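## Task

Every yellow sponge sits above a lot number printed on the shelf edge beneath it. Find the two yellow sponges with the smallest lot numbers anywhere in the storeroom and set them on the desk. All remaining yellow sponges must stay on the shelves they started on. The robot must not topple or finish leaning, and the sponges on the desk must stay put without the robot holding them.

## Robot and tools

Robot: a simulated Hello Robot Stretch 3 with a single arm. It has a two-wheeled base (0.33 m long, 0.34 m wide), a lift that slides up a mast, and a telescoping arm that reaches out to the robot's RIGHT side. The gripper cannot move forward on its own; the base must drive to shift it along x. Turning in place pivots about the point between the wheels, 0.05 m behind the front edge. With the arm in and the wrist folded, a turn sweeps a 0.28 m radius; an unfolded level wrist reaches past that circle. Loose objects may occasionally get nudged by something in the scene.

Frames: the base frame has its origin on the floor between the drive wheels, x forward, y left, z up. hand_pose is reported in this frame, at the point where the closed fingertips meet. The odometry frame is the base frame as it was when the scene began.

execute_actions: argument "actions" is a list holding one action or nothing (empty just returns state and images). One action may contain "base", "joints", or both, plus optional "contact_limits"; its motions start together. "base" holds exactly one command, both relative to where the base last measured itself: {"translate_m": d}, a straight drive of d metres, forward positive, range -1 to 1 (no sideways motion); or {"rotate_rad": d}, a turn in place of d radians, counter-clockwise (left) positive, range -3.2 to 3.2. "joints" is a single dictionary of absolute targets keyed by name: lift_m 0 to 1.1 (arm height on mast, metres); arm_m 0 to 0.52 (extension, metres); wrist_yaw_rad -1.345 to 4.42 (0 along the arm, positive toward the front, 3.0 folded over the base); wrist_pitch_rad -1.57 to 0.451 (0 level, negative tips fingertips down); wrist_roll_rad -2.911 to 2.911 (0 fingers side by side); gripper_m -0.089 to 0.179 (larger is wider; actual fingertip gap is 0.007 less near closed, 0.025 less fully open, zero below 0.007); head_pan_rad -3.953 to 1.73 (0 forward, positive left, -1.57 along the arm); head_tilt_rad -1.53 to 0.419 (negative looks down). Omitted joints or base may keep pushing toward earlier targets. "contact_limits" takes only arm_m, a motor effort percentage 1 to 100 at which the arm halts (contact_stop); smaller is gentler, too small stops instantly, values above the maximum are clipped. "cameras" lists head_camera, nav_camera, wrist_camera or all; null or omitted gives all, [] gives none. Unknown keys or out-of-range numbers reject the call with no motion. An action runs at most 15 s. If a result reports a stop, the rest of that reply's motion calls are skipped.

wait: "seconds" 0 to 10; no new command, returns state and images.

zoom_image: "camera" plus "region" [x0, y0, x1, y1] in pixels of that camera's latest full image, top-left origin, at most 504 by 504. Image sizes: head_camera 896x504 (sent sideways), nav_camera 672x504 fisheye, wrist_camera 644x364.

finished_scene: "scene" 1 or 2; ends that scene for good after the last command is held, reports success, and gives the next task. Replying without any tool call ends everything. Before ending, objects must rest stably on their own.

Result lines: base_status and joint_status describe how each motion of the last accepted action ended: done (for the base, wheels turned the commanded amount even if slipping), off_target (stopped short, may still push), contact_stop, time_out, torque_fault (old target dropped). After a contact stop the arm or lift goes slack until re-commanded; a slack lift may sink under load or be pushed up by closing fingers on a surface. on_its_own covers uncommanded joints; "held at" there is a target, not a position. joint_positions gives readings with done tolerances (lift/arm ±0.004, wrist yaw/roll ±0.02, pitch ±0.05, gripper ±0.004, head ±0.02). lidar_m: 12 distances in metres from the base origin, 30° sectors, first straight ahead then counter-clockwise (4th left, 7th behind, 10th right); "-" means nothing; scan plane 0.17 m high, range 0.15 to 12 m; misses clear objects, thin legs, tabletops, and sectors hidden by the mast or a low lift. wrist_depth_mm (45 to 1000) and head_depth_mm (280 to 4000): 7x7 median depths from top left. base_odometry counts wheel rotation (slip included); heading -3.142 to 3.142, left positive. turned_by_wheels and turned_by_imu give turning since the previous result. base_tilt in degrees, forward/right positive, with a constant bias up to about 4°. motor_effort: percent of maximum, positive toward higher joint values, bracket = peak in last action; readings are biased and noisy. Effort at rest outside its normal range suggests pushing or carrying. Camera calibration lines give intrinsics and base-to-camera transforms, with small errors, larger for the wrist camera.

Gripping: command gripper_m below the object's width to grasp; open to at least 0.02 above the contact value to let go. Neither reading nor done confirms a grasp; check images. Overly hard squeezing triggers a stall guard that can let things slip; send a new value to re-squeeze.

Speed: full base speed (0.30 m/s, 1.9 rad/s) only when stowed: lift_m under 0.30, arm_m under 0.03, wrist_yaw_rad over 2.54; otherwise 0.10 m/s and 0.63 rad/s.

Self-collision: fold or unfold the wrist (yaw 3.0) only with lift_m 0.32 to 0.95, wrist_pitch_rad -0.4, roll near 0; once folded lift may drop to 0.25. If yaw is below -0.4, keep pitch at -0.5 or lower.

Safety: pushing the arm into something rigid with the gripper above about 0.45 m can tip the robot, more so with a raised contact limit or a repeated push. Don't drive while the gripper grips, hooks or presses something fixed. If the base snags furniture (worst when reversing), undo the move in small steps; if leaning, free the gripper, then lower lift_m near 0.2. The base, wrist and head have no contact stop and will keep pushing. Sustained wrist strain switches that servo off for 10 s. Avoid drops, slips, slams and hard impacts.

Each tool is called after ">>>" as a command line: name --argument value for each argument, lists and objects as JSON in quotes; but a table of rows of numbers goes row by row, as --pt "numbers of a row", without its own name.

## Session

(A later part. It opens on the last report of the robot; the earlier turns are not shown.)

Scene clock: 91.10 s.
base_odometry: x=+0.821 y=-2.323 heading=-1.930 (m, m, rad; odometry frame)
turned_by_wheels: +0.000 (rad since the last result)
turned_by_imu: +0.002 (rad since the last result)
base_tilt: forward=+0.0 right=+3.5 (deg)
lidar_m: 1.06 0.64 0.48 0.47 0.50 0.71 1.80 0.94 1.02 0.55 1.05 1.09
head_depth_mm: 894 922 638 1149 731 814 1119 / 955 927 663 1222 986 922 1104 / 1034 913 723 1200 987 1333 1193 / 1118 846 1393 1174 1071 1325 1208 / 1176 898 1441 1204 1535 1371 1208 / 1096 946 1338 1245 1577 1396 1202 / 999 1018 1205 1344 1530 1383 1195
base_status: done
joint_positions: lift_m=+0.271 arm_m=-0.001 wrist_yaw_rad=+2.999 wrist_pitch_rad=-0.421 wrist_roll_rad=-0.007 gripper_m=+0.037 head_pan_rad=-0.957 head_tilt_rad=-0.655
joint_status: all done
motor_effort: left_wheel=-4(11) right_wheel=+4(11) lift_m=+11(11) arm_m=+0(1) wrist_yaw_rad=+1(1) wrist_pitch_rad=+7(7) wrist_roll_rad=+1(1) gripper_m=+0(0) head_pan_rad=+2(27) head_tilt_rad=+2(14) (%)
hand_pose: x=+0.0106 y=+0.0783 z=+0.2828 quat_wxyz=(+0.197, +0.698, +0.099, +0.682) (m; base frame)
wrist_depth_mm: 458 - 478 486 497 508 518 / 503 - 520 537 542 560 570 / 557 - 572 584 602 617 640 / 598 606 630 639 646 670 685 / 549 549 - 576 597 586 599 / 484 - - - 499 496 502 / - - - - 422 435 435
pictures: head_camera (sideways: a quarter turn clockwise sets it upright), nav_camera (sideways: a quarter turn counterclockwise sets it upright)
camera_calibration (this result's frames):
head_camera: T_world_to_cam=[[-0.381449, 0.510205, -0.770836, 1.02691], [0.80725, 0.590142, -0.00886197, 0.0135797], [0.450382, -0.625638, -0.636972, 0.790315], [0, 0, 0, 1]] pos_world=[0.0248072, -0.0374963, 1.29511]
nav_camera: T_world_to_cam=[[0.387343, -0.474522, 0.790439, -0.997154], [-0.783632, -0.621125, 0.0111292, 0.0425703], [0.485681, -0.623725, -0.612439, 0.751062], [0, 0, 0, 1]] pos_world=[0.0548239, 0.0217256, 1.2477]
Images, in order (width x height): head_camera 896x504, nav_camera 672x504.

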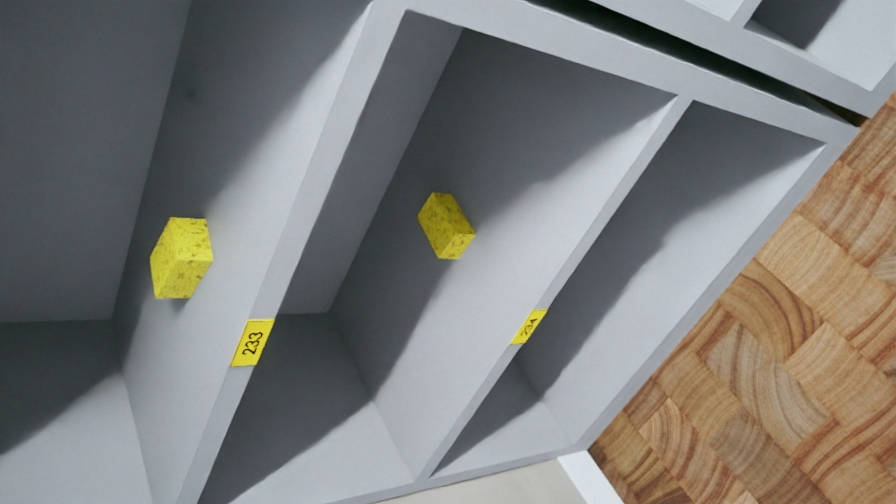

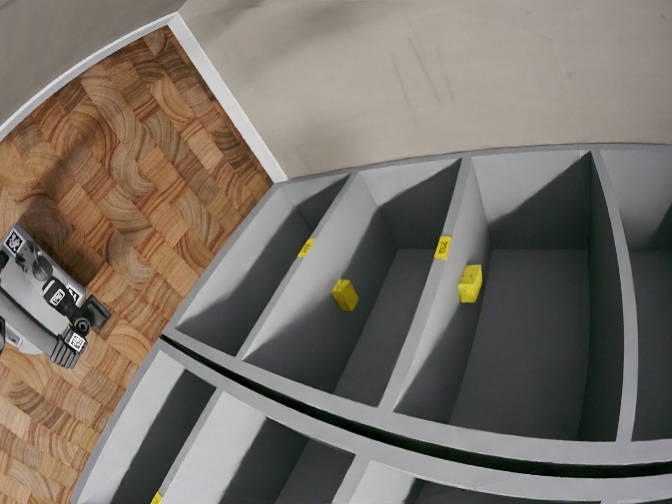

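>>> execute_actions --actions '[{"base":{"rotate_rad":-0.06},"joints":{"head_pan_rad":-1.57,"head_tilt_rad":-0.7}}]' --cameras '[]'

>>> execute_actions --actions '[{"base":{"translate_m":-1.0}}]' --cameras '[]'

>>> execute_actions --actions '[{"base":{"translate_m":-1.0}}]' --cameras '[]'

>>> execute_actions --actions '[{"base":{"translate_m":-0.18},"joints":{"lift_m":0.85}}]' --cameras '[]'

>>> execute_actions --actions '[{"joints":{"wrist_yaw_rad":0,"gripper_m":0.15}}]' --cameras '["head_camera","wrist_camera"]'

Scene clock: 103.40 s.
base_odometry: x=+0.821 y=-2.323 heading=-1.990 (m, m, rad; odometry frame)
turned_by_wheels: -0.060 (rad since the last result)
turned_by_imu: -0.059 (rad since the last result)
base_tilt: forward=+0.0 right=+3.5 (deg)
lidar_m: 1.06 0.68 0.49 0.47 0.49 0.67 1.83 0.94 1.03 0.55 0.56 1.10
head_depth_mm: 833 833 619 1168 952 1277 1179 / 837 826 613 1161 957 1269 1190 / 843 817 608 1164 948 1264 1196 / 832 811 604 1137 944 1295 1185 / 459 520 583 701 852 1046 1183 / 462 520 599 701 891 1257 1188 / 461 715 620 1142 935 1290 1182
base_status: done
joint_positions: lift_m=+0.271 arm_m=-0.001 wrist_yaw_rad=+2.999 wrist_pitch_rad=-0.421 wrist_roll_rad=-0.007 gripper_m=+0.037 head_pan_rad=-1.563 head_tilt_rad=-0.691
joint_status: all done
motor_effort: left_wheel=+3(8) right_wheel=-2(6) lift_m=+11(11) arm_m=+0(0) wrist_yaw_rad=+1(1) wrist_pitch_rad=+7(7) wrist_roll_rad=+1(1) gripper_m=+0(1) head_pan_rad=-2(25) head_tilt_rad=-3(5) (%)
hand_pose: x=+0.0106 y=+0.0783 z=+0.2828 quat_wxyz=(+0.197, +0.698, +0.099, +0.682) (m; base frame)
wrist_depth_mm: 443 - 470 485 511 532 553 / 482 - 517 539 560 584 599 / 529 - 569 593 613 644 685 / 568 582 613 636 663 693 714 / 549 548 - 566 600 583 596 / 481 - - - 499 499 503 / - - - - 426 435 435
pictures: none
No camera images: the call's "cameras" was empty. Leave "cameras" out to get every camera's image.

Scene clock: 108.33 s.
base_odometry: x=+1.228 y=-1.410 heading=-1.990 (m, m, rad; odometry frame)
turned_by_wheels: +0.000 (rad since the last result)
turned_by_imu: -0.003 (rad since the last result)
base_tilt: forward=+0.0 right=+3.4 (deg)
lidar_m: 1.86 0.67 0.49 0.47 0.48 0.66 1.79 0.90 1.00 0.56 0.56 1.21
head_depth_mm: 841 832 617 1178 945 1280 1196 / 842 824 613 1165 959 1271 1195 / 845 822 611 1170 951 1300 1193 / 853 810 632 1159 949 1292 1187 / 829 759 629 1058 925 1229 1192 / 506 534 593 705 841 1111 1185 / 466 519 597 737 916 1284 1180
base_status: done
joint_positions: lift_m=+0.271 arm_m=-0.001 wrist_yaw_rad=+2.999 wrist_pitch_rad=-0.421 wrist_roll_rad=-0.007 gripper_m=+0.037 head_pan_rad=-1.563 head_tilt_rad=-0.691
joint_status: not commanded
motor_effort: left_wheel=+3(10) right_wheel=-2(9) lift_m=+11(11) arm_m=-1(0) wrist_yaw_rad=+1(1) wrist_pitch_rad=+7(7) wrist_roll_rad=+1(1) gripper_m=+0(0) head_pan_rad=-2(3) head_tilt_rad=-3(3) (%)
hand_pose: x=+0.0106 y=+0.0783 z=+0.2828 quat_wxyz=(+0.197, +0.698, +0.099, +0.682) (m; base frame)
wrist_depth_mm: 439 - 466 477 499 520 545 / 475 - 511 532 551 576 599 / 519 - 562 580 611 645 670 / 559 580 604 634 661 681 706 / 547 551 - 575 598 589 592 / 478 - - - 501 497 507 / - - - - 421 432 434
pictures: none
No camera images: the call's "cameras" was empty. Leave "cameras" out to get every camera's image.

Scene clock: 113.27 s.
base_odometry: x=+1.635 y=-0.496 heading=-1.990 (m, m, rad; odometry frame)
turned_by_wheels: +0.000 (rad since the last result)
turned_by_imu: -0.003 (rad since the last result)
base_tilt: forward=+0.0 right=+3.5 (deg)
lidar_m: 1.86 0.66 0.48 0.46 0.47 0.65 1.71 0.86 0.91 0.79 0.59 1.26
head_depth_mm: 855 745 619 1173 960 1310 1203 / 855 825 639 1171 953 1296 1192 / 859 818 635 1162 952 1292 1186 / 859 811 633 1157 951 1295 1193 / 862 803 630 1155 947 1291 1195 / 756 725 624 853 895 1105 1178 / 530 548 597 712 861 1255 1189
base_status: done
joint_positions: lift_m=+0.271 arm_m=-0.001 wrist_yaw_rad=+2.999 wrist_pitch_rad=-0.421 wrist_roll_rad=-0.007 gripper_m=+0.037 head_pan_rad=-1.563 head_tilt_rad=-0.691
joint_status: not commanded
motor_effort: left_wheel=+3(9) right_wheel=-2(9) lift_m=+11(11) arm_m=+0(0) wrist_yaw_rad=+1(1) wrist_pitch_rad=+7(7) wrist_roll_rad=+1(1) gripper_m=+0(1) head_pan_rad=-2(1) head_tilt_rad=-3(3) (%)
hand_pose: x=+0.0106 y=+0.0783 z=+0.2828 quat_wxyz=(+0.197, +0.698, +0.099, +0.682) (m; base frame)
wrist_depth_mm: 429 - 460 472 494 514 535 / 468 - 500 525 542 566 597 / 507 - 550 577 604 634 668 / 549 565 595 632 645 685 699 / 541 550 - 565 603 586 598 / 480 - - - 500 497 502 / - - - - 425 434 439
pictures: none
No camera images: the call's "cameras" was empty. Leave "cameras" out to get every camera's image.

Scene clock: 119.37 s.
base_odometry: x=+1.708 y=-0.332 heading=-1.990 (m, m, rad; odometry frame)
turned_by_wheels: +0.000 (rad since the last result)
turned_by_imu: +0.000 (rad since the last result)
base_tilt: forward=+0.1 right=+3.4 (deg)
lidar_m: 1.86 0.66 0.48 0.46 0.47 0.64 1.53 1.59 0.73 1.01 0.67 1.42
head_depth_mm: 852 835 618 1172 965 1353 - / 853 823 640 1169 955 1365 - / 856 734 634 1165 954 1331 - / 862 807 630 1161 952 1347 - / 864 803 630 1154 950 1346 - / 869 799 625 1152 964 1289 1171 / 872 794 625 1068 963 1195 1181
base_status: done
joint_positions: lift_m=+0.849 arm_m=-0.001 wrist_yaw_rad=+2.999 wrist_pitch_rad=-0.421 wrist_roll_rad=-0.007 gripper_m=+0.037 head_pan_rad=-1.563 head_tilt_rad=-0.691
joint_status: all done
motor_effort: left_wheel=+3(14) right_wheel=-2(8) lift_m=+39(40) arm_m=+0(1) wrist_yaw_rad=+1(1) wrist_pitch_rad=+7(7) wrist_roll_rad=+1(1) gripper_m=+0(0) head_pan_rad=-3(2) head_tilt_rad=-3(3) (%)
hand_pose: x=+0.0106 y=+0.0783 z=+0.8613 quat_wxyz=(+0.197, +0.698, +0.099, +0.682) (m; base frame)
wrist_depth_mm: 426 - 455 474 487 513 535 / 466 - 498 514 541 563 589 / 505 - 547 574 597 631 662 / 556 584 606 635 673 710 759 / 627 652 - 718 767 831 867 / 705 739 - 859 904 969 - / 804 832 909 969 - - -
pictures: none
No camera images: the call's "cameras" was empty. Leave "cameras" out to get every camera's image.

Scene clock: 121.87 s.
base_odometry: x=+1.708 y=-0.332 heading=-1.990 (m, m, rad; odometry frame)
turned_by_wheels: +0.000 (rad since the last result)
turned_by_imu: +0.000 (rad since the last result)
base_tilt: forward=+0.0 right=+3.5 (deg)
lidar_m: 1.85 0.66 0.48 0.46 0.47 0.64 1.53 1.58 0.73 1.01 0.67 1.42
head_depth_mm: 852 834 618 1169 959 1363 - / 854 827 641 1167 976 1371 - / 858 732 637 1164 976 - - / 860 804 633 1158 971 - 1187 / 862 803 629 1157 970 1287 1189 / 866 804 625 1151 967 1282 1187 / 871 793 621 1079 964 1188 1183
base_status: not commanded
joint_positions: lift_m=+0.849 arm_m=-0.001 wrist_yaw_rad=+0.002 wrist_pitch_rad=-0.421 wrist_roll_rad=-0.007 gripper_m=+0.150 head_pan_rad=-1.563 head_tilt_rad=-0.691
joint_status: all done
motor_effort: left_wheel=+3(3) right_wheel=-2(2) lift_m=+38(38) arm_m=+0(1) wrist_yaw_rad=-1(2) wrist_pitch_rad=+7(7) wrist_roll_rad=+1(1) gripper_m=+0(81) head_pan_rad=-3(3) head_tilt_rad=-3(2) (%)
hand_pose: x=-0.0210 y=-0.3675 z=+0.8613 quat_wxyz=(+0.694, +0.149, -0.689, -0.147) (m; base frame)
wrist_depth_mm: 520 719 722 722 720 718 551 / 519 759 786 795 793 762 545 / 523 775 872 873 879 799 540 / 524 708 751 746 787 751 537 / 513 642 627 631 642 664 536 / 516 533 541 543 543 - 537 / 614 805 954 970 978 802 -
pictures: head_camera (sideways: a quarter turn clockwise sets it upright), wrist_camera
camera_calibration (this result's frames):
head_camera: T_world_to_cam=[[-0.0230301, 0.664371, -0.747048, 0.993716], [0.999643, 0.0254113, -0.00821815, 0.0115675], [0.0135235, -0.74697, -0.66472, 0.829073], [0, 0, 0, 1]] pos_world=[0.000109965, -0.0411974, 1.29355]
wrist_camera: T_world_to_cam=[[-0.99895, -0.0223412, 0.0400019, -0.0613583], [-0.0456166, 0.566712, -0.822652, 0.948512], [-0.00429053, -0.823613, -0.567136, 0.347622], [0, 0, 0, 1]] pos_world=[-0.0165345, -0.252598, 0.979899]
Images, in order (width x height): head_camera 896x504, wrist_camera 644x364.

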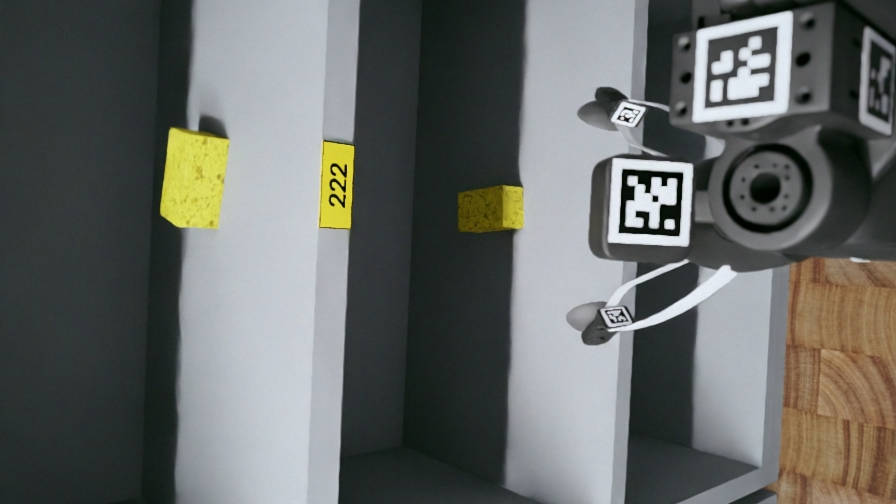

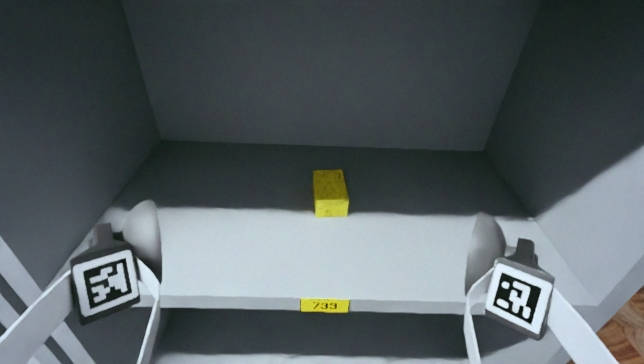

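>>> execute_actions --actions '[{"base":{"translate_m":-0.045},"joints":{"lift_m":0.95,"wrist_pitch_rad":-0.2,"gripper_m":0.179}}]' --cameras '[]'

>>> execute_actions --actions '[{"joints":{"arm_m":0.3}}]' --cameras '["head_camera","wrist_camera"]'

Scene clock: 132.87 s.
base_odometry: x=+1.727 y=-0.291 heading=-1.989 (m, m, rad; odometry frame)
turned_by_wheels: +0.000 (rad since the last result)
turned_by_imu: +0.001 (rad since the last result)
base_tilt: forward=+0.0 right=+3.5 (deg)
lidar_m: 1.85 0.66 0.48 0.46 0.47 0.64 1.49 1.54 0.70 1.01 0.70 1.43
head_depth_mm: 850 833 620 1203 - - - / 860 824 642 1202 - - - / 859 736 636 - - - - / 863 735 633 1194 973 1298 1172 / 865 804 629 1150 933 1285 1180 / 870 794 626 1153 966 1282 1181 / 869 797 623 1112 968 1242 1185
base_status: done
joint_positions: lift_m=+0.949 arm_m=-0.001 wrist_yaw_rad=+0.002 wrist_pitch_rad=-0.223 wrist_roll_rad=-0.007 gripper_m=+0.179 head_pan_rad=-1.563 head_tilt_rad=-0.691
joint_status: all done
motor_effort: left_wheel=+2(6) right_wheel=-2(6) lift_m=+38(39) arm_m=-1(1) wrist_yaw_rad=-1(2) wrist_pitch_rad=+8(8) wrist_roll_rad=+1(1) gripper_m=+0(83) head_pan_rad=-2(3) head_tilt_rad=-3(3) (%)
hand_pose: x=-0.0211 y=-0.3881 z=+1.0079 quat_wxyz=(+0.705, +0.080, -0.700, -0.078) (m; base frame)
wrist_depth_mm: 571 707 706 715 710 701 493 / 537 669 711 549 729 677 490 / 350 359 375 390 405 421 432 / 559 737 872 862 344 345 345 / 555 906 952 933 937 759 477 / - 769 811 845 823 799 440 / 617 677 677 693 696 663 477
pictures: none
No camera images: the call's "cameras" was empty. Leave "cameras" out to get every camera's image.

Scene clock: 136.30 s.
base_odometry: x=+1.727 y=-0.291 heading=-1.990 (m, m, rad; odometry frame)
turned_by_wheels: +0.000 (rad since the last result)
turned_by_imu: +0.000 (rad since the last result)
base_tilt: forward=+0.0 right=+3.4 (deg)
lidar_m: 1.85 0.66 0.48 0.46 0.47 0.64 1.49 1.54 0.70 1.01 0.70 1.42
head_depth_mm: 854 - 593 1172 954 1253 1198 / 856 - 1166 1163 954 1307 1197 / 857 - 1176 1161 951 1294 1196 / 863 736 627 1151 948 1297 1189 / 863 800 627 1146 944 1289 1184 / 870 795 622 1143 963 1292 1183 / 870 788 645 1119 959 1243 1176
base_status: not commanded
joint_positions: lift_m=+0.949 arm_m=+0.300 wrist_yaw_rad=+0.000 wrist_pitch_rad=-0.204 wrist_roll_rad=-0.006 gripper_m=+0.179 head_pan_rad=-1.563 head_tilt_rad=-0.694
joint_status: all done
motor_effort: left_wheel=+0(6) right_wheel=+1(8) lift_m=+35(38) arm_m=+3(11) wrist_yaw_rad=+0(4) wrist_pitch_rad=+1(8) wrist_roll_rad=+0(0) gripper_m=+0(1) head_pan_rad=-3(2) head_tilt_rad=-2(3) (%)
hand_pose: x=-0.0215 y=-0.6906 z=+1.0125 quat_wxyz=(+0.706, +0.073, -0.701, -0.072) (m; base frame)
wrist_depth_mm: 421 425 419 422 424 428 428 / 450 449 451 449 452 452 451 / 375 389 334 251 441 463 436 / 256 260 241 231 284 292 299 / 203 197 201 205 209 215 218 / - 157 160 162 165 168 176 / 129 132 133 135 137 138 135
pictures: head_camera (sideways: a quarter turn clockwise sets it upright), wrist_camera
camera_calibration (this result's frames):
head_camera: T_world_to_cam=[[-0.0228304, 0.666124, -0.745492, 0.991687], [0.999651, 0.0251107, -0.00817659, 0.0115134], [0.0132732, -0.745418, -0.666465, 0.831344], [0, 0, 0, 1]] pos_world=[0.0000966448, -0.0411759, 1.29345]
wrist_camera: T_world_to_cam=[[-0.999043, -0.0107571, 0.0424051, -0.0695846], [-0.0433292, 0.377138, -0.925143, 1.22887], [-0.00604071, -0.926095, -0.377243, -0.0958219], [0, 0, 0, 1]] pos_world=[-0.0168507, -0.552943, 1.10369]
Images, in order (width x height): head_camera 896x504, wrist_camera 644x364.

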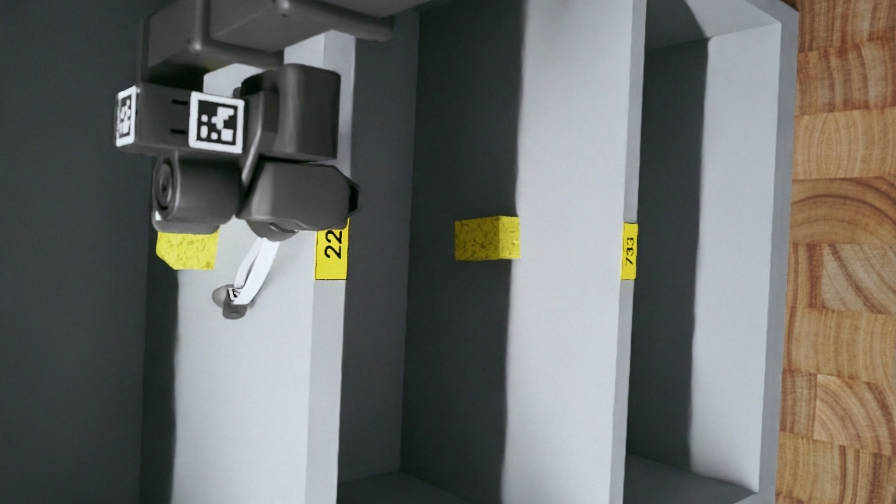

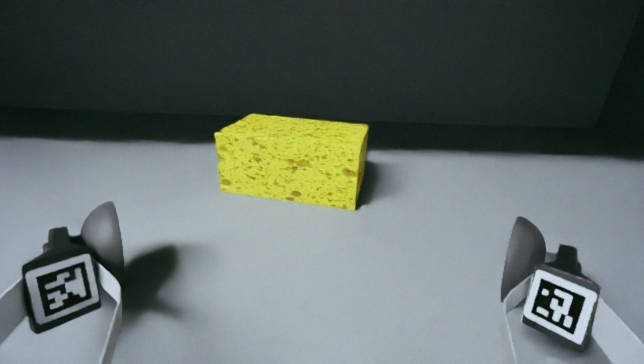

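>>> execute_actions --actions '[{"base":{"translate_m":0.015},"joints":{"lift_m":0.963}}]' --cameras '[]'

>>> execute_actions --actions '[{"joints":{"arm_m":0.42}}]' --cameras '["wrist_camera"]'

Scene clock: 144.50 s.
base_odometry: x=+1.720 y=-0.304 heading=-1.990 (m, m, rad; odometry frame)
turned_by_wheels: +0.000 (rad since the last result)
turned_by_imu: +0.000 (rad since the last result)
base_tilt: forward=+0.1 right=+3.4 (deg)
lidar_m: 1.85 0.66 0.48 0.46 0.47 0.64 1.50 1.55 0.71 1.01 0.69 1.42
head_depth_mm: 851 - 642 1169 956 1254 1189 / 842 - 1156 1165 950 1301 1186 / 859 - 1157 1163 950 1298 1186 / 864 761 627 1152 947 1301 1184 / 862 800 627 1150 945 1291 1188 / 867 791 621 1144 966 1288 1180 / 867 790 646 1103 963 1229 1176
base_status: done
joint_positions: lift_m=+0.962 arm_m=+0.300 wrist_yaw_rad=+0.000 wrist_pitch_rad=-0.216 wrist_roll_rad=-0.006 gripper_m=+0.179 head_pan_rad=-1.563 head_tilt_rad=-0.694
joint_status: all done
motor_effort: left_wheel=+0(6) right_wheel=+0(6) lift_m=+38(38) arm_m=+3(4) wrist_yaw_rad=+0(1) wrist_pitch_rad=+5(6) wrist_roll_rad=+0(0) gripper_m=-1(0) head_pan_rad=-2(3) head_tilt_rad=-2(2) (%)
hand_pose: x=-0.0216 y=-0.6898 z=+1.0224 quat_wxyz=(+0.705, +0.077, -0.701, -0.077) (m; base frame)
wrist_depth_mm: 420 419 422 421 425 423 429 / 447 449 451 451 448 451 452 / 396 410 422 278 463 472 455 / 274 281 253 234 299 311 318 / 219 213 216 221 225 232 235 / - 170 174 176 179 182 193 / 140 144 145 147 149 150 148
pictures: none
No camera images: the call's "cameras" was empty. Leave "cameras" out to get every camera's image.

Scene clock: 146.63 s.
base_odometry: x=+1.720 y=-0.304 heading=-1.990 (m, m, rad; odometry frame)
turned_by_wheels: +0.000 (rad since the last result)
turned_by_imu: +0.000 (rad since the last result)
base_tilt: forward=+0.1 right=+3.5 (deg)
lidar_m: 1.86 0.66 0.48 0.46 0.47 0.64 1.50 1.55 0.71 1.02 0.69 1.42
head_depth_mm: 841 - 640 1165 959 1258 1194 / 830 757 636 1162 955 1297 1193 / 841 - 633 1157 951 1296 1184 / 863 745 628 1153 947 1296 1191 / 861 799 626 1149 945 1291 1188 / 865 793 621 1146 963 1278 1184 / 871 785 646 1107 960 1225 1180
base_status: not commanded
joint_positions: lift_m=+0.962 arm_m=+0.420 wrist_yaw_rad=+0.000 wrist_pitch_rad=-0.217 wrist_roll_rad=-0.006 gripper_m=+0.179 head_pan_rad=-1.563 head_tilt_rad=-0.694
joint_status: all done
motor_effort: left_wheel=+0(0) right_wheel=+0(0) lift_m=+38(38) arm_m=+3(3) wrist_yaw_rad=+1(0) wrist_pitch_rad=+6(6) wrist_roll_rad=+0(0) gripper_m=+0(0) head_pan_rad=-2(3) head_tilt_rad=-2(2) (%)
hand_pose: x=-0.0216 y=-0.8097 z=+1.0222 quat_wxyz=(+0.705, +0.077, -0.701, -0.077) (m; base frame)
wrist_depth_mm: 310 309 310 313 314 313 316 / 329 329 331 330 332 335 334 / 348 347 352 355 356 357 357 / 271 279 286 292 299 308 319 / 218 212 136 138 148 230 234 / - 164 126 119 115 181 192 / 139 143 136 127 120 150 147
pictures: wrist_camera
camera_calibration (this result's frames):
wrist_camera: T_world_to_cam=[[-0.999045, -0.0110883, 0.0422557, -0.0714423], [-0.0432392, 0.38902, -0.920214, 1.28729], [-0.00623476, -0.921162, -0.389128, -0.186312], [0, 0, 0, 1]] pos_world=[-0.0168741, -0.6732, 1.11511]
Images, in order (width x height): wrist_camera 644x364.

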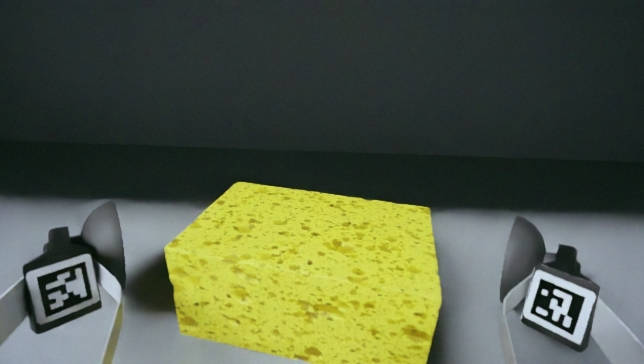

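>>> execute_actions --actions '[{"joints":{"gripper_m":0.06}}]' --cameras '[]'

>>> execute_actions --actions '[{"joints":{"lift_m":1.0}}]' --cameras '["wrist_camera"]'

Scene clock: 150.97 s.
base_odometry: x=+1.720 y=-0.304 heading=-1.990 (m, m, rad; odometry frame)
turned_by_wheels: +0.000 (rad since the last result)
turned_by_imu: +0.000 (rad since the last result)
base_tilt: forward=+0.0 right=+3.5 (deg)
lidar_m: 1.86 0.66 0.48 0.46 0.47 0.64 1.50 1.55 0.71 1.01 0.69 1.43
head_depth_mm: 840 - 639 1165 960 1254 1199 / 827 758 636 1172 953 1305 1192 / 843 - 634 1159 949 1297 1189 / 862 756 630 1154 946 1290 1185 / 866 801 623 1147 945 1287 1190 / 866 790 623 1147 967 1284 1179 / 870 789 645 1108 963 1225 1184
base_status: not commanded
joint_positions: lift_m=+0.962 arm_m=+0.420 wrist_yaw_rad=+0.000 wrist_pitch_rad=-0.217 wrist_roll_rad=-0.006 gripper_m=+0.061 head_pan_rad=-1.563 head_tilt_rad=-0.694
joint_status: all done
motor_effort: left_wheel=+0(1) right_wheel=+0(0) lift_m=+38(38) arm_m=+3(3) wrist_yaw_rad=+1(1) wrist_pitch_rad=+6(6) wrist_roll_rad=+0(0) gripper_m=-24(97) head_pan_rad=-2(2) head_tilt_rad=-2(2) (%)
hand_pose: x=-0.0216 y=-0.8097 z=+1.0222 quat_wxyz=(+0.705, +0.077, -0.701, -0.077) (m; base frame)
wrist_depth_mm: 310 311 312 313 312 315 315 / 331 328 331 330 333 335 336 / 345 347 352 354 356 358 358 / 273 279 284 292 302 311 318 / 209 211 136 138 140 231 234 / 175 - 131 120 115 189 185 / - 143 140 129 122 146 153
pictures: none
No camera images: the call's "cameras" was empty. Leave "cameras" out to get every camera's image.

Scene clock: 152.10 s.
base_odometry: x=+1.720 y=-0.304 heading=-1.990 (m, m, rad; odometry frame)
turned_by_wheels: +0.000 (rad since the last result)
turned_by_imu: +0.000 (rad since the last result)
base_tilt: forward=+0.1 right=+3.4 (deg)
lidar_m: 1.86 0.66 0.48 0.46 0.47 0.64 1.50 1.55 0.71 1.01 0.69 1.42
head_depth_mm: - 777 641 1165 957 1260 1195 / - 771 638 1170 952 1297 1193 / - 727 634 1156 950 1297 1187 / 859 725 628 1156 948 1292 1193 / 863 798 625 1145 949 1287 1184 / 867 790 622 1141 963 1289 1181 / 873 789 646 1107 958 1217 1176
base_status: not commanded
joint_positions: lift_m=+0.999 arm_m=+0.420 wrist_yaw_rad=+0.000 wrist_pitch_rad=-0.219 wrist_roll_rad=-0.006 gripper_m=+0.067 head_pan_rad=-1.563 head_tilt_rad=-0.694
joint_status: all done
on_its_own: gripper_m is held at +0.066, not at your +0.060, by its stall guard, which is still easing
motor_effort: left_wheel=+0(0) right_wheel=+1(0) lift_m=+38(40) arm_m=+3(3) wrist_yaw_rad=+0(1) wrist_pitch_rad=+6(6) wrist_roll_rad=+0(0) gripper_m=-21(25) head_pan_rad=-3(2) head_tilt_rad=-2(2) (%)
hand_pose: x=-0.0216 y=-0.8095 z=+1.0587 quat_wxyz=(+0.705, +0.078, -0.701, -0.078) (m; base frame)
wrist_depth_mm: 311 311 310 313 312 313 314 / 330 330 329 331 333 333 335 / 353 352 352 356 355 357 359 / 352 365 367 371 372 376 377 / 272 273 136 139 141 298 302 / 219 - 131 121 115 241 240 / 187 185 161 129 122 189 199
pictures: wrist_camera
camera_calibration (this result's frames):
wrist_camera: T_world_to_cam=[[-0.999045, -0.0111767, 0.0422316, -0.0730283], [-0.0432384, 0.390953, -0.919395, 1.32151], [-0.00623472, -0.920343, -0.391063, -0.169251], [0, 0, 0, 1]] pos_world=[-0.0168741, -0.673231, 1.15188]
Images, in order (width x height): wrist_camera 644x364.

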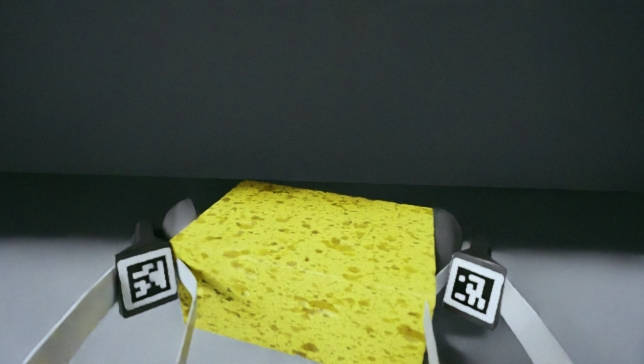

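>>> execute_actions --actions '[{"joints":{"arm_m":0.0}}]' --cameras '[]'

>>> execute_actions --actions '[{"base":{"translate_m":-0.4},"joints":{"lift_m":0.5,"wrist_pitch_rad":-0.4}}]' --cameras '[]'

>>> execute_actions --actions '[{"base":{"translate_m":-0.2},"joints":{"wrist_yaw_rad":2.7}}]' --cameras '[]'

>>> execute_actions --actions '[{"base":{"translate_m":-0.3},"joints":{"lift_m":0.285,"head_pan_rad":0,"head_tilt_rad":-0.7}}]' --cameras '["wrist_camera"]'

>>> execute_actions --actions '[{"base":{"rotate_rad":-1.59}}]' --cameras '["nav_camera"]'

Scene clock: 165.10 s.
base_odometry: x=+1.720 y=-0.304 heading=-1.990 (m, m, rad; odometry frame)
turned_by_wheels: +0.000 (rad since the last result)
turned_by_imu: +0.001 (rad since the last result)
base_tilt: forward=+0.1 right=+3.3 (deg)
lidar_m: 1.86 0.66 0.48 0.46 0.47 0.64 1.50 1.55 0.71 1.01 0.69 1.42
head_depth_mm: 852 827 641 - - - 1154 / 856 819 639 - - - 1170 / 854 810 647 - - - 1174 / 859 807 603 1131 922 1291 1189 / 865 802 624 1147 944 1284 1182 / 868 793 621 1147 964 1277 1179 / 868 785 645 1113 958 1218 1182
base_status: not commanded
joint_positions: lift_m=+0.999 arm_m=+0.000 wrist_yaw_rad=+0.000 wrist_pitch_rad=-0.220 wrist_roll_rad=-0.006 gripper_m=+0.070 head_pan_rad=-1.563 head_tilt_rad=-0.694
joint_status: all done
on_its_own: gripper_m is held at +0.069, not at your +0.060, by its stall guard, which is not easing now
motor_effort: left_wheel=+0(1) right_wheel=+0(0) lift_m=+38(38) arm_m=-3(2) wrist_yaw_rad=+0(0) wrist_pitch_rad=+7(7) wrist_roll_rad=+0(0) gripper_m=-20(21) head_pan_rad=-2(3) head_tilt_rad=-2(2) (%)
hand_pose: x=-0.0216 y=-0.3900 z=+1.0585 quat_wxyz=(+0.705, +0.078, -0.701, -0.078) (m; base frame)
wrist_depth_mm: 557 707 711 707 705 707 506 / 559 732 750 762 743 735 504 / 504 536 557 575 601 616 498 / 356 364 371 385 395 405 416 / 558 702 137 139 141 606 450 / 561 - 131 120 115 631 493 / 536 729 420 129 122 719 488
pictures: none
No camera images: the call's "cameras" was empty. Leave "cameras" out to get every camera's image.

Scene clock: 170.47 s.
base_odometry: x=+1.883 y=+0.061 heading=-1.990 (m, m, rad; odometry frame)
turned_by_wheels: +0.000 (rad since the last result)
turned_by_imu: -0.001 (rad since the last result)
base_tilt: forward=+0.0 right=+3.5 (deg)
lidar_m: 1.84 0.65 0.47 0.45 0.47 0.64 1.10 1.14 1.55 0.56 1.05 0.99
head_depth_mm: 2953 3234 2598 2001 1641 1388 1199 / 2897 3200 2558 2032 1637 1379 1197 / 497 537 607 727 1561 1356 1162 / 870 803 629 1155 949 1267 738 / 871 800 625 1144 964 1291 1183 / 872 795 648 1145 966 1292 1183 / 873 787 647 1106 964 1286 1183
base_status: done
joint_positions: lift_m=+0.501 arm_m=+0.000 wrist_yaw_rad=+0.000 wrist_pitch_rad=-0.418 wrist_roll_rad=-0.006 gripper_m=+0.070 head_pan_rad=-1.563 head_tilt_rad=-0.694
joint_status: all done
on_its_own: gripper_m is held at +0.069, not at your +0.060, by its stall guard, which is not easing now
motor_effort: left_wheel=+1(8) right_wheel=+0(4) lift_m=+11(33) arm_m=-3(3) wrist_yaw_rad=+0(0) wrist_pitch_rad=+6(6) wrist_roll_rad=+0(0) gripper_m=-20(20) head_pan_rad=-1(3) head_tilt_rad=-2(2) (%)
hand_pose: x=-0.0216 y=-0.3697 z=+0.5135 quat_wxyz=(+0.694, +0.147, -0.689, -0.147) (m; base frame)
wrist_depth_mm: 390 410 430 365 - - - / 316 317 322 324 - - - / 875 872 883 516 - - - / 909 924 926 400 - - - / 756 772 137 138 141 942 951 / 655 - 131 120 115 798 805 / 598 605 368 129 122 660 707
pictures: none
No camera images: the call's "cameras" was empty. Leave "cameras" out to get every camera's image.

Scene clock: 173.47 s.
base_odometry: x=+1.964 y=+0.244 heading=-1.989 (m, m, rad; odometry frame)
turned_by_wheels: +0.000 (rad since the last result)
turned_by_imu: +0.000 (rad since the last result)
base_tilt: forward=+0.1 right=+3.4 (deg)
lidar_m: 1.84 0.65 0.47 0.45 0.46 0.63 0.90 0.93 1.26 0.58 0.59 1.16
head_depth_mm: 2882 3083 2606 2020 1635 1391 1204 / 2917 3248 2595 2019 1627 1397 1188 / 2932 3179 2532 2006 1626 1382 1192 / 2943 3211 2567 1959 1618 1380 1184 / 2544 952 1019 1092 1185 1280 1179 / 503 547 616 741 916 1285 1185 / 835 748 647 1139 960 1274 1178
base_status: done
joint_positions: lift_m=+0.501 arm_m=+0.000 wrist_yaw_rad=+2.698 wrist_pitch_rad=-0.418 wrist_roll_rad=-0.006 gripper_m=+0.070 head_pan_rad=-1.563 head_tilt_rad=-0.694
joint_status: all done
on_its_own: gripper_m is held at +0.069, not at your +0.060, by its stall guard, which is not easing now
motor_effort: left_wheel=+1(7) right_wheel=+0(3) lift_m=+11(11) arm_m=-3(2) wrist_yaw_rad=+2(0) wrist_pitch_rad=+6(6) wrist_roll_rad=+0(0) gripper_m=-20(20) head_pan_rad=-2(2) head_tilt_rad=-2(2) (%)
hand_pose: x=+0.0751 y=+0.0575 z=+0.5135 quat_wxyz=(+0.296, +0.705, -0.008, +0.645) (m; base frame)
wrist_depth_mm: 386 418 464 525 607 701 831 / 414 454 509 578 664 795 965 / 448 491 557 644 755 924 - / 483 534 580 681 861 - - / - 563 136 138 141 954 955 / - - 131 120 115 808 793 / - 666 385 129 122 678 700
pictures: none
No camera images: the call's "cameras" was empty. Leave "cameras" out to get every camera's image.

Scene clock: 177.40 s.
base_odometry: x=+2.086 y=+0.518 heading=-1.989 (m, m, rad; odometry frame)
turned_by_wheels: +0.000 (rad since the last result)
turned_by_imu: -0.001 (rad since the last result)
base_tilt: forward=+0.1 right=+3.4 (deg)
lidar_m: 1.83 0.64 0.46 0.44 0.46 0.62 0.60 0.62 0.84 2.22 0.71 1.43
head_depth_mm: 2017 2127 2344 1759 1620 1397 1195 / 2902 3113 2441 1985 1639 1382 1194 / 3694 3578 2557 1989 1640 1386 1195 / 3769 3582 2508 1970 1621 1376 1194 / 3611 3284 2519 1974 1634 1373 1184 / 1968 2026 2095 1910 1616 1364 1176 / 1334 1364 1390 1428 1446 1332 1182
base_status: done
joint_positions: lift_m=+0.286 arm_m=+0.000 wrist_yaw_rad=+2.699 wrist_pitch_rad=-0.418 wrist_roll_rad=-0.006 gripper_m=+0.070 head_pan_rad=-0.007 head_tilt_rad=-0.694
joint_status: all done
on_its_own: gripper_m is held at +0.069, not at your +0.060, by its stall guard, which is not easing now
motor_effort: left_wheel=+1(11) right_wheel=+0(6) lift_m=+11(10) arm_m=-2(3) wrist_yaw_rad=+1(2) wrist_pitch_rad=+6(7) wrist_roll_rad=+0(0) gripper_m=-20(19) head_pan_rad=+2(29) head_tilt_rad=-2(2) (%)
hand_pose: x=+0.0749 y=+0.0574 z=+0.2983 quat_wxyz=(+0.296, +0.705, -0.008, +0.645) (m; base frame)
wrist_depth_mm: 382 419 460 518 594 690 823 / 410 453 500 568 663 781 965 / 443 487 552 630 732 851 970 / 476 525 568 660 722 742 752 / - 528 137 139 140 613 616 / - - 131 120 115 527 521 / - - 140 129 122 433 455
pictures: wrist_camera
camera_calibration (this result's frames):
wrist_camera: T_world_to_cam=[[0.910979, -0.410593, 0.0391224, -0.0540363], [-0.203059, -0.529033, -0.823948, 0.324002], [0.359004, 0.742656, -0.565313, 0.261024], [0, 0, 0, 1]] pos_world=[0.0213088, -0.04463, 0.416635]
Images, in order (width x height): wrist_camera 644x364.

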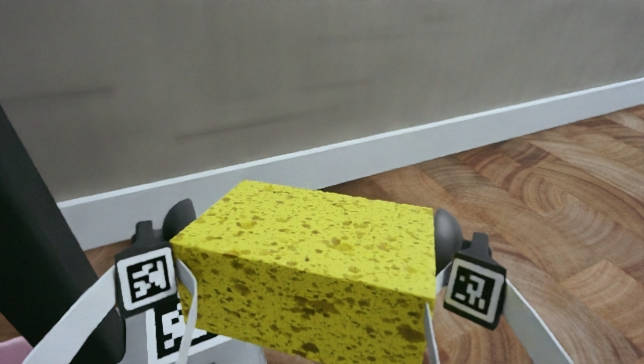

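Scene clock: 179.60 s.
base_odometry: x=+2.086 y=+0.518 heading=+2.704 (m, m, rad; odometry frame)
turned_by_wheels: -1.590 (rad since the last result)
turned_by_imu: -1.569 (rad since the last result)
base_tilt: forward=+0.0 right=+3.4 (deg)
lidar_m: 2.08 0.71 1.41 1.97 0.66 0.47 0.45 0.46 0.61 0.60 0.62 0.83
head_depth_mm: 1802 1808 1819 1784 1597 1380 1200 / 2769 2743 2447 1980 1634 1383 1195 / 2904 3229 2556 1981 1637 1379 1191 / 2955 3223 2552 1983 1622 1373 1196 / 2971 3226 2530 1977 1614 1374 1190 / 2858 3145 2548 1959 1609 1358 1180 / 2807 3229 2509 1892 1442 1335 1179
base_status: done
joint_positions: lift_m=+0.286 arm_m=+0.000 wrist_yaw_rad=+2.699 wrist_pitch_rad=-0.418 wrist_roll_rad=-0.006 gripper_m=+0.070 head_pan_rad=-0.007 head_tilt_rad=-0.694
joint_status: not commanded
on_its_own: gripper_m is held at +0.069, not at your +0.060, by its stall guard, which is not easing now
motor_effort: left_wheel=+3(15) right_wheel=-2(8) lift_m=+11(11) arm_m=-3(2) wrist_yaw_rad=+1(1) wrist_pitch_rad=+6(6) wrist_roll_rad=+0(0) gripper_m=-21(20) head_pan_rad=+3(2) head_tilt_rad=-2(2) (%)
hand_pose: x=+0.0749 y=+0.0574 z=+0.2983 quat_wxyz=(+0.296, +0.705, -0.008, +0.645) (m; base frame)
wrist_depth_mm: - - - - - 697 829 / - - - - 954 780 - / 855 870 898 925 847 860 958 / 682 705 706 720 741 748 760 / - 574 137 139 141 615 623 / - - 131 120 115 531 523 / - - 140 129 122 435 453
pictures: nav_camera (sideways: a quarter turn counterclockwise sets it upright)
camera_calibration (this result's frames):
nav_camera: T_world_to_cam=[[0.641565, 0.0388773, 0.766083, -0.966956], [0.0498587, -0.998716, 0.00892826, 0.0403518], [0.765446, 0.0324678, -0.64268, 0.788694], [0, 0, 0, 1]] pos_world=[0.0146507, 0.0522855, 1.24729]
Images, in order (width x height): nav_camera 672x504.

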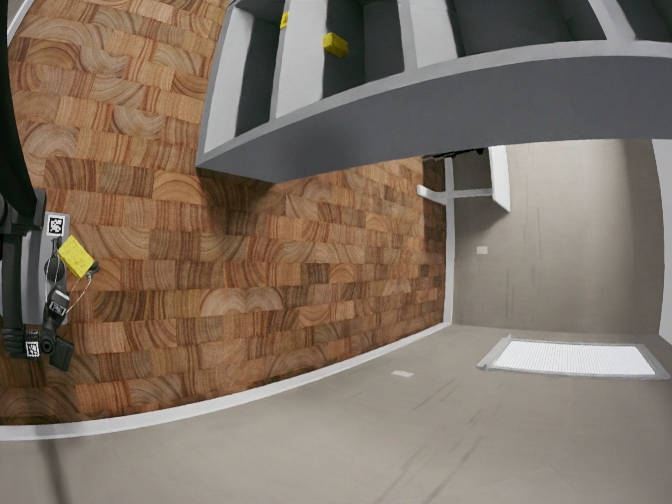

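>>> execute_actions --actions '[{"base":{"translate_m":1.0}}]' --cameras '[]'

>>> execute_actions --actions '[{"base":{"translate_m":1.0}}]' --cameras '[]'

>>> execute_actions --actions '[{"base":{"rotate_rad":1.59}}]' --cameras '[]'

>>> execute_actions --actions '[{"base":{"translate_m":1.0}}]' --cameras '["nav_camera"]'

>>> execute_actions --actions '[{"base":{"translate_m":1.0},"joints":{"head_tilt_rad":-0.25,"head_pan_rad":0.05}}]' --cameras '["head_camera"]'

Scene clock: 192.40 s.
base_odometry: x=+1.181 y=+0.942 heading=+2.704 (m, m, rad; odometry frame)
turned_by_wheels: +0.000 (rad since the last result)
turned_by_imu: +0.005 (rad since the last result)
base_tilt: forward=+0.1 right=+3.4 (deg)
lidar_m: 2.00 2.02 2.70 0.46 0.47 1.51 1.45 0.83 0.60 0.57 0.59 0.79
head_depth_mm: 1770 1735 1716 1691 1572 1381 1203 / 2042 2254 2379 1996 1635 1380 1199 / 2036 2293 2496 1991 1622 1370 1189 / 2060 2306 2475 1981 1629 1361 1190 / 2052 2331 2510 1971 1619 1369 1194 / 2050 2316 2481 1970 1591 1375 1177 / 1997 2324 2305 1942 1588 1361 1186
base_status: done
joint_positions: lift_m=+0.286 arm_m=+0.000 wrist_yaw_rad=+2.699 wrist_pitch_rad=-0.419 wrist_roll_rad=-0.006 gripper_m=+0.070 head_pan_rad=-0.007 head_tilt_rad=-0.694
joint_status: not commanded
on_its_own: gripper_m is held at +0.069, not at your +0.060, by its stall guard, which is not easing now
motor_effort: left_wheel=+2(15) right_wheel=-2(3) lift_m=+11(11) arm_m=-2(2) wrist_yaw_rad=+1(1) wrist_pitch_rad=+6(6) wrist_roll_rad=+0(0) gripper_m=-21(21) head_pan_rad=+2(2) head_tilt_rad=-2(2) (%)
hand_pose: x=+0.0749 y=+0.0574 z=+0.2983 quat_wxyz=(+0.296, +0.705, -0.008, +0.645) (m; base frame)
wrist_depth_mm: 392 442 - - - - - / 417 461 - - - - - / 450 500 892 912 931 949 979 / 488 538 696 707 738 752 764 / - 556 136 139 141 604 611 / - - 131 121 115 523 523 / - - 140 129 122 435 455
pictures: none
No camera images: the call's "cameras" was empty. Leave "cameras" out to get every camera's image.

Scene clock: 197.40 s.
base_odometry: x=+0.275 y=+1.365 heading=+2.704 (m, m, rad; odometry frame)
turned_by_wheels: +0.000 (rad since the last result)
turned_by_imu: +0.004 (rad since the last result)
base_tilt: forward=+0.1 right=+3.4 (deg)
lidar_m: 1.33 1.15 1.52 3.78 1.42 1.09 2.35 0.79 0.57 0.54 0.56 0.76
head_depth_mm: 1134 1280 1457 1628 1557 1369 1195 / 1141 1282 1471 1704 1649 1379 1197 / 1135 1281 1464 1709 1622 1385 1186 / 1138 1293 1470 1717 1618 1382 1194 / 1136 1291 1471 1707 1619 1370 1188 / 1142 1286 1481 1720 1613 1369 1179 / 1141 1283 1476 1727 1595 1353 1175
base_status: done
joint_positions: lift_m=+0.286 arm_m=+0.000 wrist_yaw_rad=+2.699 wrist_pitch_rad=-0.419 wrist_roll_rad=-0.006 gripper_m=+0.070 head_pan_rad=-0.007 head_tilt_rad=-0.694
joint_status: not commanded
on_its_own: gripper_m is held at +0.069, not at your +0.060, by its stall guard, which is not easing now
motor_effort: left_wheel=+2(14) right_wheel=-1(5) lift_m=+11(11) arm_m=-3(3) wrist_yaw_rad=+1(1) wrist_pitch_rad=+6(6) wrist_roll_rad=+0(0) gripper_m=-21(20) head_pan_rad=+2(3) head_tilt_rad=-2(2) (%)
hand_pose: x=+0.0749 y=+0.0574 z=+0.2983 quat_wxyz=(+0.296, +0.705, -0.008, +0.645) (m; base frame)
wrist_depth_mm: - - - - - - - / - - - - - - - / 862 872 899 914 932 964 979 / 689 697 702 727 735 743 758 / - 576 136 139 141 611 619 / - - 131 120 115 531 523 / - - 140 129 122 434 451
pictures: none
No camera images: the call's "cameras" was empty. Leave "cameras" out to get every camera's image.

Scene clock: 199.60 s.
base_odometry: x=+0.275 y=+1.365 heading=-1.989 (m, m, rad; odometry frame)
turned_by_wheels: +1.590 (rad since the last result)
turned_by_imu: +1.570 (rad since the last result)
base_tilt: forward=+0.1 right=+3.5 (deg)
lidar_m: 3.78 1.39 1.09 2.17 0.78 0.56 0.54 0.56 0.77 1.33 1.15 1.51
head_depth_mm: 3691 3086 2572 2005 1662 1389 1204 / 3703 3585 2570 1987 1632 1382 1199 / 3765 3592 2557 2003 1622 1374 1198 / 3678 3612 2524 1967 1632 1378 1184 / 3722 3545 2537 1966 1635 1376 1187 / 3598 3503 2549 1983 1627 1362 1184 / 2874 2916 2488 1956 1611 1369 1175
base_status: done
joint_positions: lift_m=+0.286 arm_m=+0.000 wrist_yaw_rad=+2.699 wrist_pitch_rad=-0.419 wrist_roll_rad=-0.006 gripper_m=+0.070 head_pan_rad=-0.007 head_tilt_rad=-0.694
joint_status: not commanded
on_its_own: gripper_m is held at +0.069, not at your +0.060, by its stall guard, which is not easing now
motor_effort: left_wheel=-4(13) right_wheel=+3(12) lift_m=+11(11) arm_m=-3(3) wrist_yaw_rad=+2(1) wrist_pitch_rad=+6(7) wrist_roll_rad=+0(0) gripper_m=-21(21) head_pan_rad=+2(2) head_tilt_rad=-2(2) (%)
hand_pose: x=+0.0749 y=+0.0574 z=+0.2983 quat_wxyz=(+0.296, +0.705, -0.007, +0.645) (m; base frame)
wrist_depth_mm: - - - - - - - / - - - - - - - / 861 869 901 905 928 969 995 / 684 683 696 710 736 743 753 / - 569 137 139 141 614 614 / - - 131 120 115 528 522 / - - 140 129 122 436 457
pictures: none
No camera images: the call's "cameras" was empty. Leave "cameras" out to get every camera's image.

Scene clock: 204.60 s.
base_odometry: x=-0.132 y=+0.451 heading=-1.989 (m, m, rad; odometry frame)
turned_by_wheels: +0.000 (rad since the last result)
turned_by_imu: +0.004 (rad since the last result)
base_tilt: forward=+0.1 right=+3.4 (deg)
lidar_m: 2.76 1.40 1.02 0.98 1.01 1.61 1.55 1.61 0.92 0.72 0.73 1.30
head_depth_mm: 2740 2973 2593 2008 1646 1386 1201 / 2787 3071 2605 1998 1643 1395 1195 / 2781 3085 2558 1996 1631 1381 1194 / 2779 2928 2553 1970 1626 1380 1194 / 2811 3102 2526 1997 1623 1361 1192 / 2836 3124 2539 1965 1608 1370 1189 / 2622 2801 2470 1965 1602 1359 1177
base_status: done
joint_positions: lift_m=+0.286 arm_m=+0.000 wrist_yaw_rad=+2.699 wrist_pitch_rad=-0.419 wrist_roll_rad=-0.006 gripper_m=+0.070 head_pan_rad=-0.007 head_tilt_rad=-0.694
joint_status: not commanded
on_its_own: gripper_m is held at +0.069, not at your +0.060, by its stall guard, which is not easing now
motor_effort: left_wheel=-5(10) right_wheel=+4(10) lift_m=+11(11) arm_m=-2(3) wrist_yaw_rad=+1(1) wrist_pitch_rad=+6(6) wrist_roll_rad=+0(0) gripper_m=-21(20) head_pan_rad=+3(1) head_tilt_rad=-2(2) (%)
hand_pose: x=+0.0749 y=+0.0574 z=+0.2983 quat_wxyz=(+0.296, +0.705, -0.007, +0.645) (m; base frame)
wrist_depth_mm: 801 883 967 - - - - / 867 967 - - - - - / 859 868 900 898 930 941 970 / 685 695 701 718 732 747 763 / - 569 136 139 141 620 617 / - - 131 121 115 526 530 / - - 140 129 122 437 454
pictures: nav_camera (sideways: a quarter turn counterclockwise sets it upright)
camera_calibration (this result's frames):
nav_camera: T_world_to_cam=[[0.641564, 0.0388989, 0.766082, -0.966955], [0.0498923, -0.998715, 0.00892826, 0.0403516], [0.765445, 0.0324936, -0.64268, 0.788694], [0, 0, 0, 1]] pos_world=[0.0146489, 0.0522858, 1.24729]
Images, in order (width x height): nav_camera 672x504.

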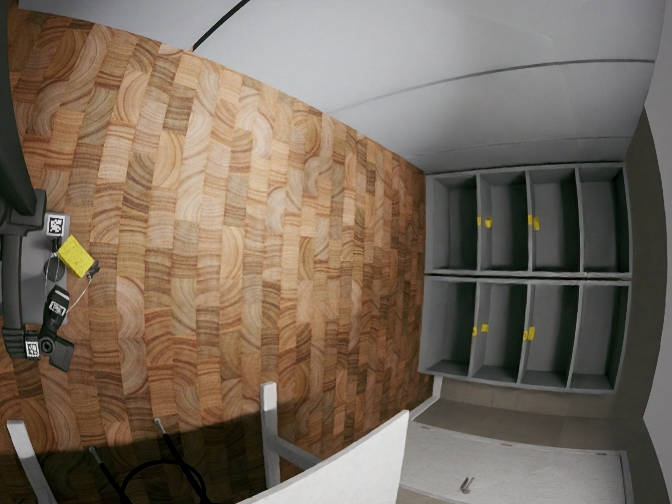

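Scene clock: 209.60 s.
base_odometry: x=-0.538 y=-0.462 heading=-1.989 (m, m, rad; odometry frame)
turned_by_wheels: +0.000 (rad since the last result)
turned_by_imu: +0.004 (rad since the last result)
base_tilt: forward=+0.0 right=+3.4 (deg)
lidar_m: 1.76 1.40 1.01 0.98 1.02 1.39 2.55 1.51 0.89 0.85 1.37 1.85
head_depth_mm: 1935 2008 2090 2237 2346 2001 1609 / 1932 2003 2147 2277 2324 2004 1598 / 1725 2032 2124 2264 2332 2022 1596 / 1930 2032 2109 2284 2024 1991 1601 / 1969 2047 2145 2307 2396 2051 1588 / 1983 2090 2170 2302 2399 2029 1566 / 2007 2054 2181 2293 2391 2008 1555
base_status: done
joint_positions: lift_m=+0.286 arm_m=+0.000 wrist_yaw_rad=+2.699 wrist_pitch_rad=-0.419 wrist_roll_rad=-0.006 gripper_m=+0.070 head_pan_rad=+0.043 head_tilt_rad=-0.260
joint_status: all done
on_its_own: gripper_m is held at +0.069, not at your +0.060, by its stall guard, which is not easing now
motor_effort: left_wheel=-4(11) right_wheel=+4(11) lift_m=+11(11) arm_m=-3(3) wrist_yaw_rad=+1(1) wrist_pitch_rad=+6(6) wrist_roll_rad=+1(0) gripper_m=-20(20) head_pan_rad=+2(8) head_tilt_rad=+3(21) (%)
hand_pose: x=+0.0749 y=+0.0574 z=+0.2983 quat_wxyz=(+0.296, +0.705, -0.007, +0.645) (m; base frame)
wrist_depth_mm: 805 895 986 - - - - / 862 955 - - - - - / 865 879 893 915 935 960 972 / 690 695 699 724 736 747 751 / - 572 137 139 141 613 621 / - - 131 120 115 523 527 / - - 140 129 122 438 455
pictures: head_camera (sideways: a quarter turn clockwise sets it upright)
camera_calibration (this result's frames):
head_camera: T_world_to_cam=[[-0.289743, -0.0304345, -0.95662, 1.26867], [-0.0556698, 0.998338, -0.0149004, 0.026711], [0.955484, 0.0489376, -0.290956, 0.337001], [0, 0, 0, 1]] pos_world=[0.0470766, -0.00454733, 1.31209]
Images, in order (width x height): head_camera 896x504.

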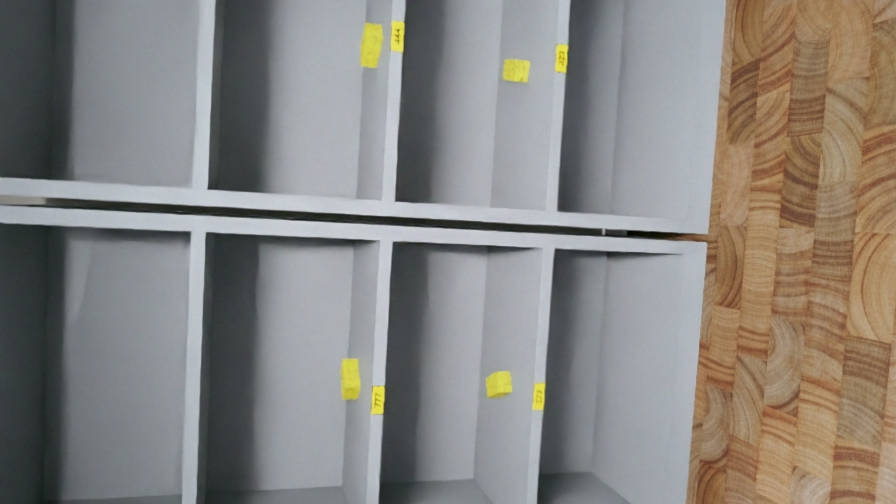

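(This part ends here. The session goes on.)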